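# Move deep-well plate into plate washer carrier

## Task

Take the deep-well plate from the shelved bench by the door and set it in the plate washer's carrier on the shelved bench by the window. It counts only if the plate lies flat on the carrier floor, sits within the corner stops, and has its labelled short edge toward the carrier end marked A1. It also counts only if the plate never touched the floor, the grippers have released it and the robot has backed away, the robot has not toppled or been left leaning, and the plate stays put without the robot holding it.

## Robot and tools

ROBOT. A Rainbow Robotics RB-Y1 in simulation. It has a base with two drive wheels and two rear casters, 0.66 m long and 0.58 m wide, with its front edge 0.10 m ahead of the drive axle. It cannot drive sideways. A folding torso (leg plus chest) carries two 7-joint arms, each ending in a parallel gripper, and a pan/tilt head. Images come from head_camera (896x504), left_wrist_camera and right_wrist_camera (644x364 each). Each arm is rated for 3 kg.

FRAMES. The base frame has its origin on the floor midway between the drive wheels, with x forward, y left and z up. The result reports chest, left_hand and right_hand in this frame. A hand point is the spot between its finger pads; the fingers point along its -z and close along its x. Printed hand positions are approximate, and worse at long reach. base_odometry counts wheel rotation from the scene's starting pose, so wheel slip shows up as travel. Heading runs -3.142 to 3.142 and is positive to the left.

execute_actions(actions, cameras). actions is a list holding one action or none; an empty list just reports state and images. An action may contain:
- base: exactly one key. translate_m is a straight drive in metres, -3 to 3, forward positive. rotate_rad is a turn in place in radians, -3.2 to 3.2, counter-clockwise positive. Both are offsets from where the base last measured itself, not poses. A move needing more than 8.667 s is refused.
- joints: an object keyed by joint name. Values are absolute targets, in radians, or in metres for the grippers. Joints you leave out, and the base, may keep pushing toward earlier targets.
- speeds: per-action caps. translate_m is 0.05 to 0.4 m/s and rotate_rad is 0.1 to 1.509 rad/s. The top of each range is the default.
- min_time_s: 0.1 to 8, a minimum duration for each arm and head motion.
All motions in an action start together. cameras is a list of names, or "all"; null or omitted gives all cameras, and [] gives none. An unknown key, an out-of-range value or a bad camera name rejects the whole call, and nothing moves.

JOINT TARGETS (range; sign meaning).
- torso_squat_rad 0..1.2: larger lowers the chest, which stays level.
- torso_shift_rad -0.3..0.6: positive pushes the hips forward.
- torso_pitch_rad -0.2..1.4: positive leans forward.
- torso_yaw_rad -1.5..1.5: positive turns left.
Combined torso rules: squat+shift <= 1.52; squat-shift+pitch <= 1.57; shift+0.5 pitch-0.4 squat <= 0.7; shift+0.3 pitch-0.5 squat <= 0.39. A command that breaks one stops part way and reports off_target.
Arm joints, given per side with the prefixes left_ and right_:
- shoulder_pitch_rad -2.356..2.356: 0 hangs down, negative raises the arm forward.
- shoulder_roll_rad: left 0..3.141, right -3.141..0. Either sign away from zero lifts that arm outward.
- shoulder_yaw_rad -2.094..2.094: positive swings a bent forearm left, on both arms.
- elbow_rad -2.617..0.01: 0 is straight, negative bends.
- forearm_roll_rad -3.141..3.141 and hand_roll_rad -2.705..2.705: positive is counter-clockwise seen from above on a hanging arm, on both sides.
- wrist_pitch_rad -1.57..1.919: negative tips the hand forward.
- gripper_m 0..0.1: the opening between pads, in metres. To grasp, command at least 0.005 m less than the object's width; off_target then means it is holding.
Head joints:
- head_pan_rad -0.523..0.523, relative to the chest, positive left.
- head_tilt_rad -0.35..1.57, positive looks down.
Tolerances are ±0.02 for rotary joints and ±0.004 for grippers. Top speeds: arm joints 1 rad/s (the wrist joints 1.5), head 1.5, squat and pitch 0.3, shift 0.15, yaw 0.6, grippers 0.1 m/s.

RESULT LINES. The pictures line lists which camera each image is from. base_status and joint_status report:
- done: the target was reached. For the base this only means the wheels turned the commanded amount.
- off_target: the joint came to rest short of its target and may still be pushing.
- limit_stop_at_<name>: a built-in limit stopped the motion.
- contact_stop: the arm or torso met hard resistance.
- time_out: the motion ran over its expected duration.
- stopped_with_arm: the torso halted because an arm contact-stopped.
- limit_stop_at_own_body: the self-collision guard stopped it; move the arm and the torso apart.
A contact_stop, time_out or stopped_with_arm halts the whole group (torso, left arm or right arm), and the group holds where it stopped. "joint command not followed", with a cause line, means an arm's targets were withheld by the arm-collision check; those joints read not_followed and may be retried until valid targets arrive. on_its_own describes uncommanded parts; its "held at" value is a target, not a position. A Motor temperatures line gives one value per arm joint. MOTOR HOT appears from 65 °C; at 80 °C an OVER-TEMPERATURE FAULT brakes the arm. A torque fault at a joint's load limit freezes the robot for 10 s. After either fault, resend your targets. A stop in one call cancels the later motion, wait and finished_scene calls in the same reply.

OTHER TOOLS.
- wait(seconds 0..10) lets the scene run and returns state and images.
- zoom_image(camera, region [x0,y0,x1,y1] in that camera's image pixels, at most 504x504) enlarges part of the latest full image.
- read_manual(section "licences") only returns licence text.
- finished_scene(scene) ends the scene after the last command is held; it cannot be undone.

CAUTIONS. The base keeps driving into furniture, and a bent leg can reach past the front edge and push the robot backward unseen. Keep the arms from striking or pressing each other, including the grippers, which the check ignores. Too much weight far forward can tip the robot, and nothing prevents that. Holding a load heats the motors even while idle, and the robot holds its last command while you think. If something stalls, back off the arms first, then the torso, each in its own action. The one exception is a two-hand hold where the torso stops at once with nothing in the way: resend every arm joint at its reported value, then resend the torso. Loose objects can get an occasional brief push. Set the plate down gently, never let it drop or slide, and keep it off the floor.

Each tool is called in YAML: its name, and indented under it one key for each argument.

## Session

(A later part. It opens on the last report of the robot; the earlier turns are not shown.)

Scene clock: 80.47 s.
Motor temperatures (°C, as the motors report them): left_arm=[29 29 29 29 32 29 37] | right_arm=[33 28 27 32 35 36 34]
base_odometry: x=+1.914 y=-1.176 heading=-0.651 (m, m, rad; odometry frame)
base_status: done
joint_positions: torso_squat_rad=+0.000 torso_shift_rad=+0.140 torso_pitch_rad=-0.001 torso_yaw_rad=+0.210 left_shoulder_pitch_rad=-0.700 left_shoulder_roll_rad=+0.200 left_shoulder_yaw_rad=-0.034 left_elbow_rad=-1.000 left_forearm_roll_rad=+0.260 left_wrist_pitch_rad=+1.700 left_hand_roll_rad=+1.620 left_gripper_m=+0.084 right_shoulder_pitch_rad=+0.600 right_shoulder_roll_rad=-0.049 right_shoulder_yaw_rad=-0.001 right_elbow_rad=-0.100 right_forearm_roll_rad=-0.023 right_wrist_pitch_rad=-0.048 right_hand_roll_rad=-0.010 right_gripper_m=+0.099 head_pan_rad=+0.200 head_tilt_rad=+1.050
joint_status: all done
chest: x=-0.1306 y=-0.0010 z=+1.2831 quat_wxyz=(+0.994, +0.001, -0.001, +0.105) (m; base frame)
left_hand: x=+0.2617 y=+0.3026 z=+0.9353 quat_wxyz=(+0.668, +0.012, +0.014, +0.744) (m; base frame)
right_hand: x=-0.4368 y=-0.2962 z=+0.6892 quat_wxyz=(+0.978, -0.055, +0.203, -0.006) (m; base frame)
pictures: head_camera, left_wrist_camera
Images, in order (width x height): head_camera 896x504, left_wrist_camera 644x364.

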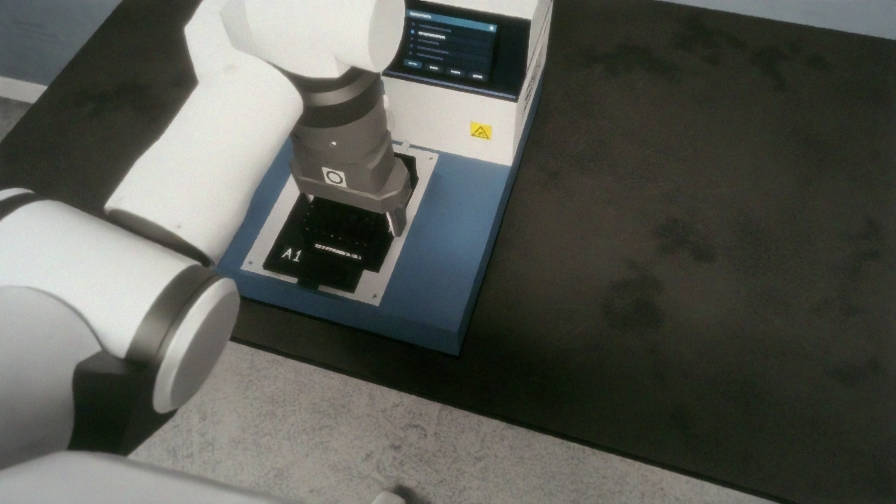

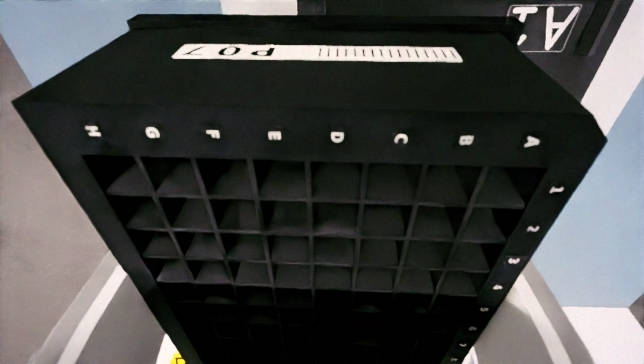

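execute_actions:
  actions:
    - {"base":{"translate_m":0.033},"joints":{"torso_yaw_rad":0.33,"head_pan_rad":0.1,"left_hand_roll_rad":1.50}}
  cameras: ["head_camera","left_wrist_camera"]

Scene clock: 83.27 s.
Motor temperatures (°C, as the motors report them): left_arm=[29 29 29 29 32 29 37] | right_arm=[33 28 27 32 35 36 34]
base_odometry: x=+1.940 y=-1.196 heading=-0.650 (m, m, rad; odometry frame)
base_status: done
joint_positions: torso_squat_rad=+0.000 torso_shift_rad=+0.140 torso_pitch_rad=-0.001 torso_yaw_rad=+0.330 left_shoulder_pitch_rad=-0.700 left_shoulder_roll_rad=+0.200 left_shoulder_yaw_rad=-0.034 left_elbow_rad=-1.000 left_forearm_roll_rad=+0.260 left_wrist_pitch_rad=+1.700 left_hand_roll_rad=+1.500 left_gripper_m=+0.084 right_shoulder_pitch_rad=+0.600 right_shoulder_roll_rad=-0.049 right_shoulder_yaw_rad=-0.001 right_elbow_rad=-0.100 right_forearm_roll_rad=-0.023 right_wrist_pitch_rad=-0.048 right_hand_roll_rad=-0.010 right_gripper_m=+0.099 head_pan_rad=+0.100 head_tilt_rad=+1.050
joint_status: all done
chest: x=-0.1307 y=-0.0010 z=+1.2831 quat_wxyz=(+0.986, +0.001, -0.001, +0.164) (m; base frame)
left_hand: x=+0.2225 y=+0.3473 z=+0.9354 quat_wxyz=(+0.667, +0.010, +0.015, +0.744) (m; base frame)
right_hand: x=-0.3991 y=-0.3308 z=+0.6891 quat_wxyz=(+0.976, -0.067, +0.199, +0.053) (m; base frame)
pictures: head_camera, left_wrist_camera
Images, in order (width x height): head_camera 896x504, left_wrist_camera 644x364.

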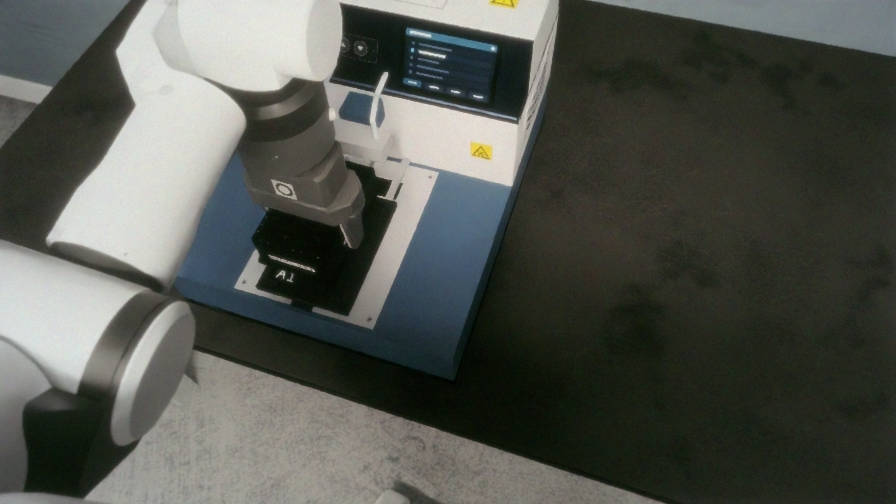

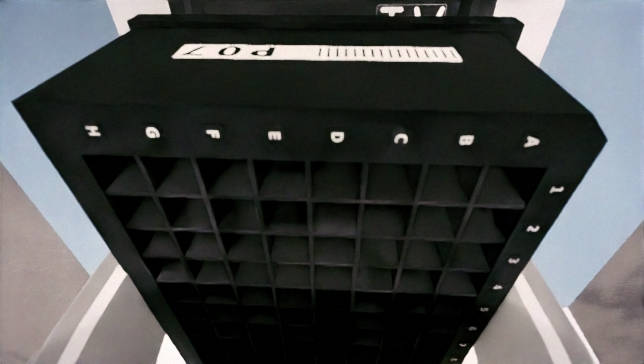

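execute_actions:
  actions:
    - {"joints":{"torso_yaw_rad":0.337,"torso_squat_rad":0.24}}
  cameras: ["head_camera","left_wrist_camera"]

zoom_image:
  camera: "head_camera"
  region: [200, 120, 460, 340]

Scene clock: 85.97 s.
Motor temperatures (°C, as the motors report them): left_arm=[29 29 29 29 32 29 37] | right_arm=[33 28 27 32 35 36 34]
base_odometry: x=+1.940 y=-1.196 heading=-0.650 (m, m, rad; odometry frame)
base_status: not commanded
joint_positions: torso_squat_rad=+0.240 torso_shift_rad=+0.140 torso_pitch_rad=-0.001 torso_yaw_rad=+0.337 left_shoulder_pitch_rad=-0.700 left_shoulder_roll_rad=+0.200 left_shoulder_yaw_rad=-0.034 left_elbow_rad=-1.000 left_forearm_roll_rad=+0.260 left_wrist_pitch_rad=+1.700 left_hand_roll_rad=+1.500 left_gripper_m=+0.084 right_shoulder_pitch_rad=+0.600 right_shoulder_roll_rad=-0.049 right_shoulder_yaw_rad=-0.001 right_elbow_rad=-0.100 right_forearm_roll_rad=-0.023 right_wrist_pitch_rad=-0.048 right_hand_roll_rad=-0.010 right_gripper_m=+0.099 head_pan_rad=+0.100 head_tilt_rad=+1.050
joint_status: all done
chest: x=-0.1336 y=-0.0010 z=+1.2632 quat_wxyz=(+0.986, +0.001, -0.001, +0.168) (m; base frame)
left_hand: x=+0.2173 y=+0.3498 z=+0.9156 quat_wxyz=(+0.665, +0.010, +0.015, +0.747) (m; base frame)
right_hand: x=-0.3995 y=-0.3327 z=+0.6692 quat_wxyz=(+0.976, -0.068, +0.199, +0.056) (m; base frame)
pictures: head_camera, left_wrist_camera
Images, in order (width x height): head_camera 896x504, left_wrist_camera 644x364.

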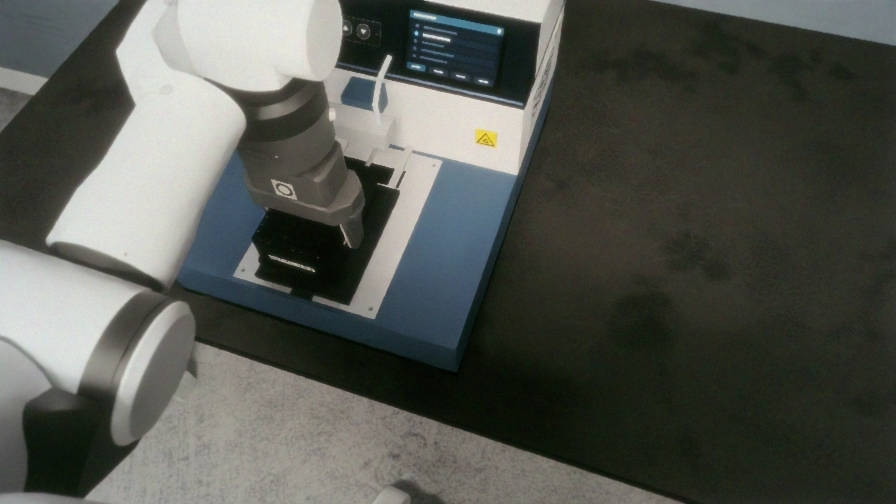

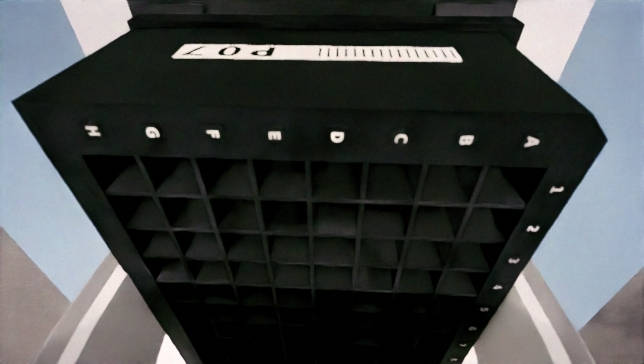

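Region (200, 120, 460, 340) of head_camera's 896x504 image, scaled by 1.938, with more detail than that image has; it fills the top 426 rows of this view, and the rest is white.

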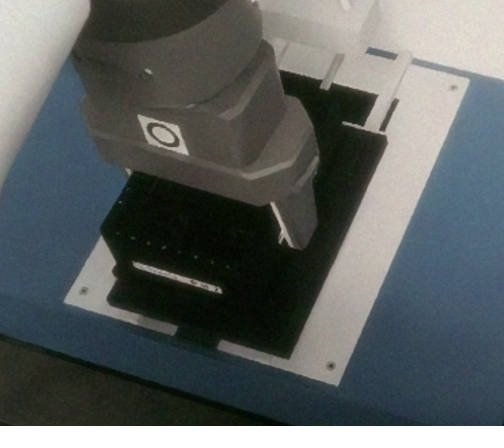

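execute_actions:
  actions:
    - {"base":{"translate_m":0.012},"joints":{"torso_squat_rad":0.29}}
  cameras: ["head_camera","left_wrist_camera"]

zoom_image:
  camera: "left_wrist_camera"
  region: [70, 0, 570, 100]

Scene clock: 88.93 s.
Motor temperatures (°C, as the motors report them): left_arm=[29 29 29 29 32 29 37] | right_arm=[33 28 27 32 35 36 34]
base_odometry: x=+1.950 y=-1.203 heading=-0.650 (m, m, rad; odometry frame)
base_status: done
joint_positions: torso_squat_rad=+0.290 torso_shift_rad=+0.140 torso_pitch_rad=-0.001 torso_yaw_rad=+0.337 left_shoulder_pitch_rad=-0.700 left_shoulder_roll_rad=+0.200 left_shoulder_yaw_rad=-0.034 left_elbow_rad=-1.000 left_forearm_roll_rad=+0.260 left_wrist_pitch_rad=+1.700 left_hand_roll_rad=+1.500 left_gripper_m=+0.084 right_shoulder_pitch_rad=+0.600 right_shoulder_roll_rad=-0.049 right_shoulder_yaw_rad=-0.001 right_elbow_rad=-0.100 right_forearm_roll_rad=-0.023 right_wrist_pitch_rad=-0.048 right_hand_roll_rad=-0.010 right_gripper_m=+0.099 head_pan_rad=+0.100 head_tilt_rad=+1.050
joint_status: all done
chest: x=-0.1348 y=-0.0010 z=+1.2541 quat_wxyz=(+0.986, +0.001, -0.001, +0.168) (m; base frame)
left_hand: x=+0.2161 y=+0.3498 z=+0.9065 quat_wxyz=(+0.665, +0.010, +0.015, +0.747) (m; base frame)
right_hand: x=-0.4008 y=-0.3327 z=+0.6602 quat_wxyz=(+0.976, -0.068, +0.199, +0.056) (m; base frame)
pictures: head_camera, left_wrist_camera
Images, in order (width x height): head_camera 896x504, left_wrist_camera 644x364.

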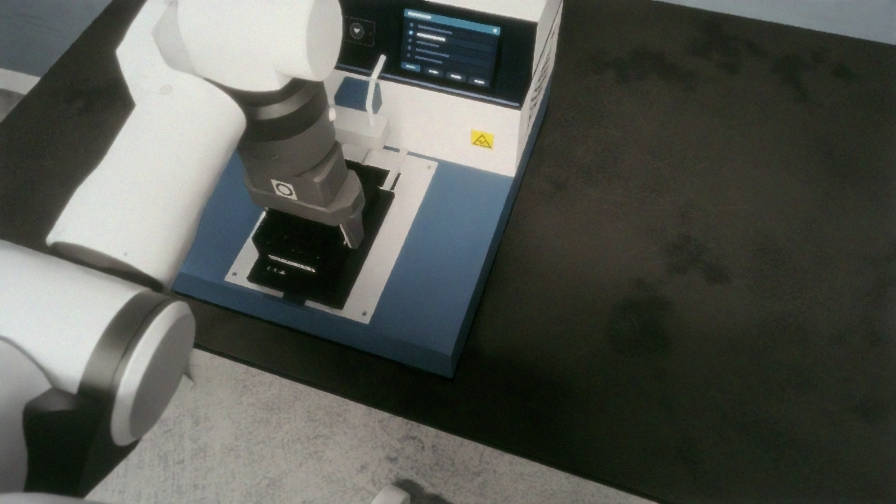

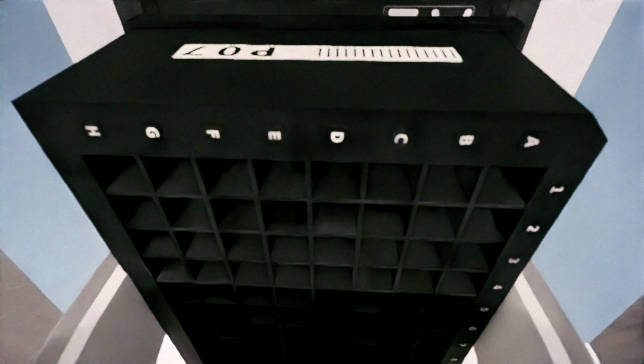

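Region (70, 0, 570, 100) of left_wrist_camera's 644x364 image, scaled by 1.008, with more detail than that image has; it fills the top 101 rows of this view, and the rest is white.

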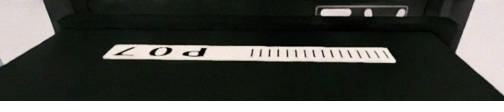

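execute_actions:
  actions:
    - {"joints":{"torso_squat_rad":0.335}}
  cameras: ["head_camera","left_wrist_camera"]

zoom_image:
  camera: "left_wrist_camera"
  region: [70, 0, 570, 100]

Scene clock: 92.93 s.
Motor temperatures (°C, as the motors report them): left_arm=[29 29 29 29 32 29 37] | right_arm=[33 28 27 32 35 36 34]
base_odometry: x=+1.950 y=-1.203 heading=-0.650 (m, m, rad; odometry frame)
base_status: not commanded
joint_positions: torso_squat_rad=+0.335 torso_shift_rad=+0.140 torso_pitch_rad=-0.001 torso_yaw_rad=+0.337 left_shoulder_pitch_rad=-0.700 left_shoulder_roll_rad=+0.200 left_shoulder_yaw_rad=-0.034 left_elbow_rad=-1.000 left_forearm_roll_rad=+0.260 left_wrist_pitch_rad=+1.700 left_hand_roll_rad=+1.500 left_gripper_m=+0.084 right_shoulder_pitch_rad=+0.600 right_shoulder_roll_rad=-0.049 right_shoulder_yaw_rad=-0.001 right_elbow_rad=-0.100 right_forearm_roll_rad=-0.023 right_wrist_pitch_rad=-0.048 right_hand_roll_rad=-0.010 right_gripper_m=+0.099 head_pan_rad=+0.100 head_tilt_rad=+1.050
joint_status: all done
chest: x=-0.1362 y=-0.0010 z=+1.2446 quat_wxyz=(+0.986, +0.001, -0.001, +0.168) (m; base frame)
left_hand: x=+0.2147 y=+0.3498 z=+0.8969 quat_wxyz=(+0.665, +0.010, +0.015, +0.747) (m; base frame)
right_hand: x=-0.4022 y=-0.3327 z=+0.6506 quat_wxyz=(+0.976, -0.068, +0.199, +0.056) (m; base frame)
pictures: head_camera, left_wrist_camera
Images, in order (width x height): head_camera 896x504, left_wrist_camera 644x364.

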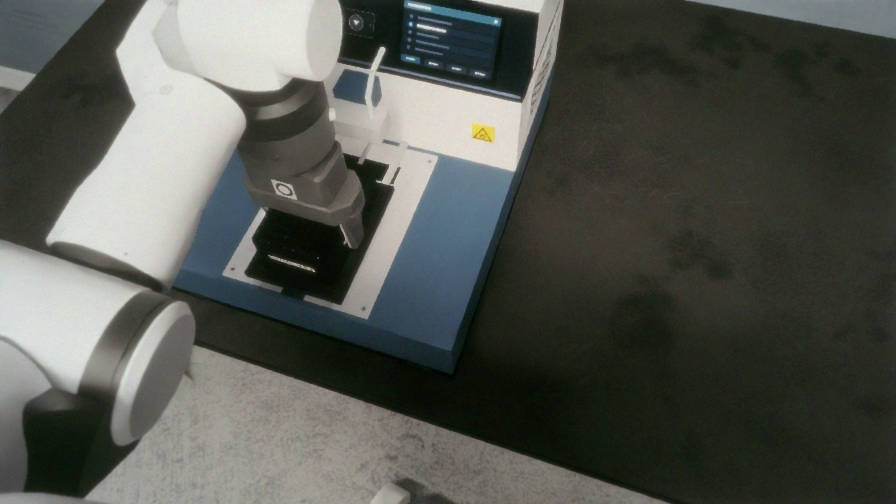

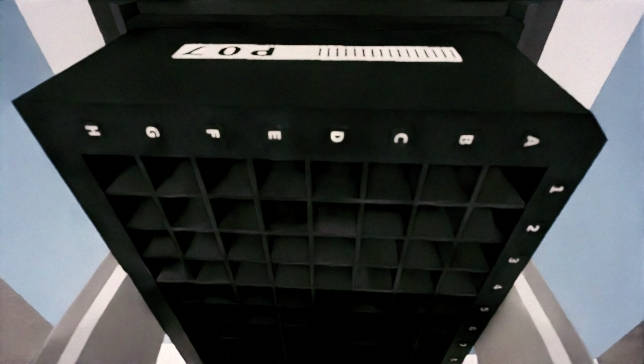

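Region (70, 0, 570, 100) of left_wrist_camera's 644x364 image, scaled by 1.008, with more detail than that image has; it fills the top 101 rows of this view, and the rest is white.

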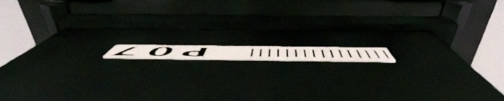

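execute_actions:
  actions:
    - {"base":{"translate_m":-0.004}}
  cameras: ["left_wrist_camera"]

zoom_image:
  camera: "left_wrist_camera"
  region: [70, 0, 570, 100]

Scene clock: 95.50 s.
Motor temperatures (°C, as the motors report them): left_arm=[29 29 29 29 32 29 37] | right_arm=[33 28 27 32 35 36 34]
base_odometry: x=+1.946 y=-1.201 heading=-0.650 (m, m, rad; odometry frame)
base_status: done
joint_positions: torso_squat_rad=+0.335 torso_shift_rad=+0.140 torso_pitch_rad=-0.001 torso_yaw_rad=+0.337 left_shoulder_pitch_rad=-0.700 left_shoulder_roll_rad=+0.200 left_shoulder_yaw_rad=-0.034 left_elbow_rad=-1.000 left_forearm_roll_rad=+0.260 left_wrist_pitch_rad=+1.700 left_hand_roll_rad=+1.500 left_gripper_m=+0.084 right_shoulder_pitch_rad=+0.600 right_shoulder_roll_rad=-0.049 right_shoulder_yaw_rad=-0.001 right_elbow_rad=-0.100 right_forearm_roll_rad=-0.023 right_wrist_pitch_rad=-0.048 right_hand_roll_rad=-0.010 right_gripper_m=+0.099 head_pan_rad=+0.100 head_tilt_rad=+1.050
joint_status: not commanded
chest: x=-0.1361 y=-0.0010 z=+1.2445 quat_wxyz=(+0.986, +0.001, -0.001, +0.168) (m; base frame)
left_hand: x=+0.2149 y=+0.3498 z=+0.8970 quat_wxyz=(+0.665, +0.010, +0.015, +0.747) (m; base frame)
right_hand: x=-0.4023 y=-0.3327 z=+0.6506 quat_wxyz=(+0.976, -0.068, +0.199, +0.056) (m; base frame)
pictures: left_wrist_camera
Images, in order (width x height): left_wrist_camera 644x364.

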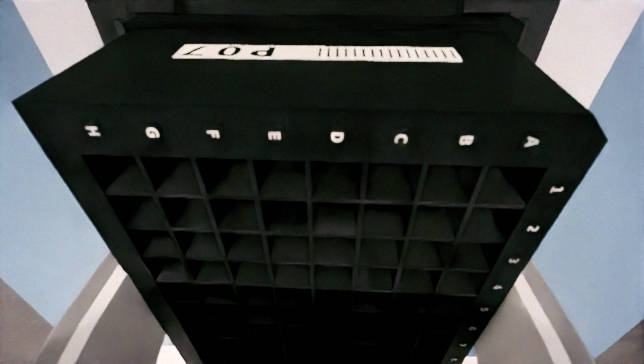

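Region (70, 0, 570, 100) of left_wrist_camera's 644x364 image, scaled by 1.008, with more detail than that image has; it fills the top 101 rows of this view, and the rest is white.

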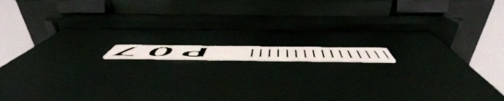

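execute_actions:
  actions:
    - {"joints":{"torso_squat_rad":0.37,"torso_shift_rad":0.144,"torso_yaw_rad":0.334}}
  cameras: ["left_wrist_camera"]

zoom_image:
  camera: "left_wrist_camera"
  region: [70, 0, 570, 100]

Scene clock: 98.90 s.
Motor temperatures (°C, as the motors report them): left_arm=[29 29 29 29 32 30 37] | right_arm=[33 28 27 32 35 36 34]
base_odometry: x=+1.946 y=-1.201 heading=-0.650 (m, m, rad; odometry frame)
base_status: not commanded
joint_positions: torso_squat_rad=+0.370 torso_shift_rad=+0.143 torso_pitch_rad=-0.003 torso_yaw_rad=+0.334 left_shoulder_pitch_rad=-0.703 left_shoulder_roll_rad=+0.202 left_shoulder_yaw_rad=-0.034 left_elbow_rad=-1.002 left_forearm_roll_rad=+0.260 left_wrist_pitch_rad=+1.702 left_hand_roll_rad=+1.500 left_gripper_m=+0.084 right_shoulder_pitch_rad=+0.600 right_shoulder_roll_rad=-0.049 right_shoulder_yaw_rad=-0.001 right_elbow_rad=-0.100 right_forearm_roll_rad=-0.023 right_wrist_pitch_rad=-0.048 right_hand_roll_rad=-0.010 right_gripper_m=+0.099 head_pan_rad=+0.100 head_tilt_rad=+1.050
joint_status: all done
chest: x=-0.1359 y=-0.0015 z=+1.2358 quat_wxyz=(+0.986, +0.001, -0.002, +0.166) (m; base frame)
left_hand: x=+0.2179 y=+0.3496 z=+0.8913 quat_wxyz=(+0.666, +0.009, +0.012, +0.746) (m; base frame)
right_hand: x=-0.4018 y=-0.3319 z=+0.6411 quat_wxyz=(+0.976, -0.067, +0.198, +0.055) (m; base frame)
pictures: left_wrist_camera
Images, in order (width x height): left_wrist_camera 644x364.

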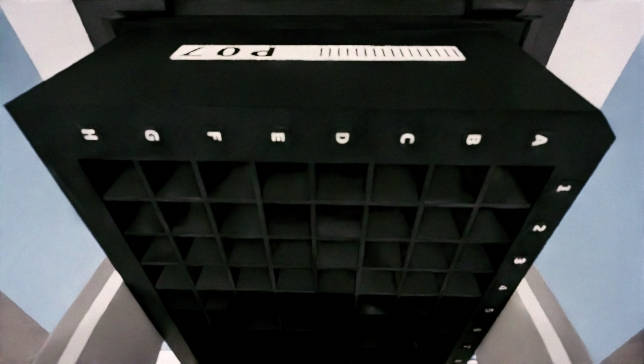

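Region (70, 0, 570, 100) of left_wrist_camera's 644x364 image, scaled by 1.008, with more detail than that image has; it fills the top 101 rows of this view, and the rest is white.

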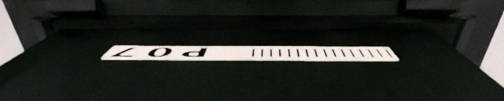

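Contact made. Release.

execute_actions:
  actions:
    - {"joints":{"left_gripper_m":0.1}}
  cameras: []

execute_actions:
  actions:
    - {"joints":{"torso_squat_rad":0.0}}
  cameras: ["left_wrist_camera"]

execute_actions:
  actions:
    - {"base":{"translate_m":-0.15},"joints":{"torso_yaw_rad":0.7,"head_pan_rad":-0.3,"head_tilt_rad":0.95}}
  cameras: ["head_camera"]

Scene clock: 101.40 s.
Motor temperatures (°C, as the motors report them): left_arm=[29 29 29 29 32 30 37] | right_arm=[33 28 27 32 35 36 34]
base_odometry: x=+1.946 y=-1.201 heading=-0.650 (m, m, rad; odometry frame)
base_status: not commanded
joint_positions: torso_squat_rad=+0.370 torso_shift_rad=+0.143 torso_pitch_rad=-0.003 torso_yaw_rad=+0.334 left_shoulder_pitch_rad=-0.704 left_shoulder_roll_rad=+0.200 left_shoulder_yaw_rad=-0.034 left_elbow_rad=-1.003 left_forearm_roll_rad=+0.260 left_wrist_pitch_rad=+1.701 left_hand_roll_rad=+1.500 left_gripper_m=+0.099 right_shoulder_pitch_rad=+0.600 right_shoulder_roll_rad=-0.049 right_shoulder_yaw_rad=-0.001 right_elbow_rad=-0.100 right_forearm_roll_rad=-0.023 right_wrist_pitch_rad=-0.048 right_hand_roll_rad=-0.010 right_gripper_m=+0.099 head_pan_rad=+0.100 head_tilt_rad=+1.050
joint_status: all done
chest: x=-0.1356 y=-0.0016 z=+1.2358 quat_wxyz=(+0.986, +0.001, -0.002, +0.166) (m; base frame)
left_hand: x=+0.2193 y=+0.3482 z=+0.8917 quat_wxyz=(+0.667, +0.008, +0.012, +0.745) (m; base frame)
right_hand: x=-0.4019 y=-0.3318 z=+0.6411 quat_wxyz=(+0.976, -0.067, +0.198, +0.055) (m; base frame)
pictures: none
No camera images: the call's "cameras" was empty. Leave "cameras" out to get every camera's image.

Scene clock: 103.40 s.
Motor temperatures (°C, as the motors report them): left_arm=[29 29 29 29 32 30 37] | right_arm=[33 28 27 32 35 36 34]
base_odometry: x=+1.946 y=-1.201 heading=-0.650 (m, m, rad; odometry frame)
base_status: not commanded
joint_positions: torso_squat_rad=+0.000 torso_shift_rad=+0.144 torso_pitch_rad=-0.001 torso_yaw_rad=+0.334 left_shoulder_pitch_rad=-0.700 left_shoulder_roll_rad=+0.200 left_shoulder_yaw_rad=-0.034 left_elbow_rad=-1.000 left_forearm_roll_rad=+0.260 left_wrist_pitch_rad=+1.700 left_hand_roll_rad=+1.500 left_gripper_m=+0.100 right_shoulder_pitch_rad=+0.600 right_shoulder_roll_rad=-0.049 right_shoulder_yaw_rad=-0.001 right_elbow_rad=-0.100 right_forearm_roll_rad=-0.023 right_wrist_pitch_rad=-0.048 right_hand_roll_rad=-0.010 right_gripper_m=+0.099 head_pan_rad=+0.100 head_tilt_rad=+1.050
joint_status: all done
chest: x=-0.1279 y=-0.0011 z=+1.2827 quat_wxyz=(+0.986, +0.001, -0.001, +0.166) (m; base frame)
left_hand: x=+0.2242 y=+0.3485 z=+0.9352 quat_wxyz=(+0.666, +0.010, +0.015, +0.746) (m; base frame)
right_hand: x=-0.3951 y=-0.3319 z=+0.6888 quat_wxyz=(+0.976, -0.068, +0.199, +0.055) (m; base frame)
pictures: left_wrist_camera
Images, in order (width x height): left_wrist_camera 644x364.

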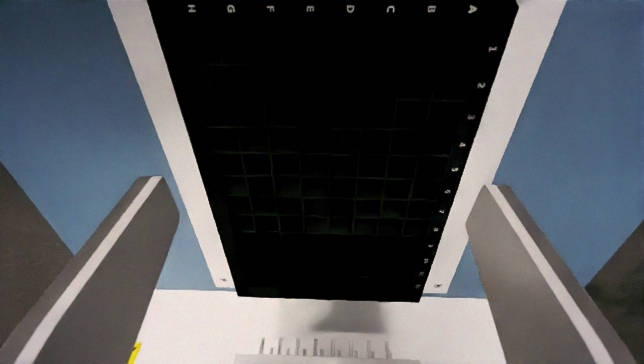

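Scene clock: 105.00 s.
Motor temperatures (°C, as the motors report them): left_arm=[29 29 29 29 32 30 37] | right_arm=[33 28 27 32 35 36 34]
base_odometry: x=+1.827 y=-1.110 heading=-0.651 (m, m, rad; odometry frame)
base_status: done
joint_positions: torso_squat_rad=+0.000 torso_shift_rad=+0.144 torso_pitch_rad=-0.001 torso_yaw_rad=+0.700 left_shoulder_pitch_rad=-0.700 left_shoulder_roll_rad=+0.200 left_shoulder_yaw_rad=-0.034 left_elbow_rad=-1.000 left_forearm_roll_rad=+0.260 left_wrist_pitch_rad=+1.700 left_hand_roll_rad=+1.500 left_gripper_m=+0.100 right_shoulder_pitch_rad=+0.600 right_shoulder_roll_rad=-0.049 right_shoulder_yaw_rad=-0.001 right_elbow_rad=-0.100 right_forearm_roll_rad=-0.023 right_wrist_pitch_rad=-0.048 right_hand_roll_rad=-0.010 right_gripper_m=+0.099 head_pan_rad=-0.300 head_tilt_rad=+0.950
joint_status: all done
chest: x=-0.1280 y=-0.0010 z=+1.2827 quat_wxyz=(+0.939, +0.001, -0.001, +0.343) (m; base frame)
left_hand: x=+0.0756 y=+0.4514 z=+0.9351 quat_wxyz=(+0.519, +0.007, +0.017, +0.855) (m; base frame)
right_hand: x=-0.2585 y=-0.4058 z=+0.6888 quat_wxyz=(+0.950, -0.103, +0.183, +0.231) (m; base frame)
pictures: head_camera
Images, in order (width x height): head_camera 896x504.

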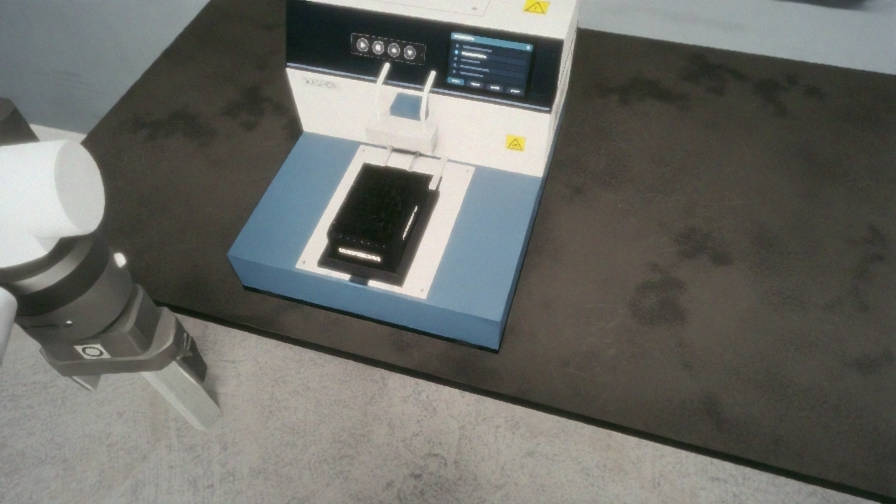

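zoom_image:
  camera: "head_camera"
  region: [290, 140, 480, 300]

Region (290, 140, 480, 300) of head_camera's 896x504 image, scaled by 2.653, with more detail than that image has; it fills the top 424 rows of this view, and the rest is white.

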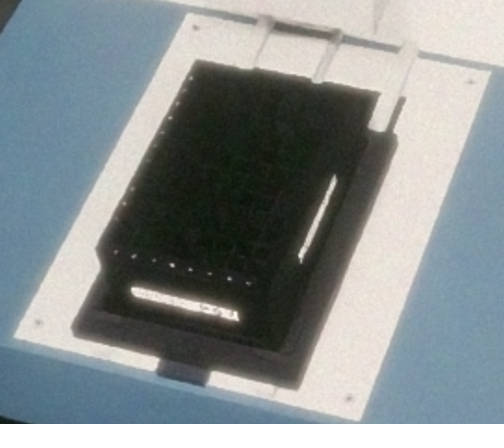

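finished_scene:
  scene: 1

The scene is finished: the task was done.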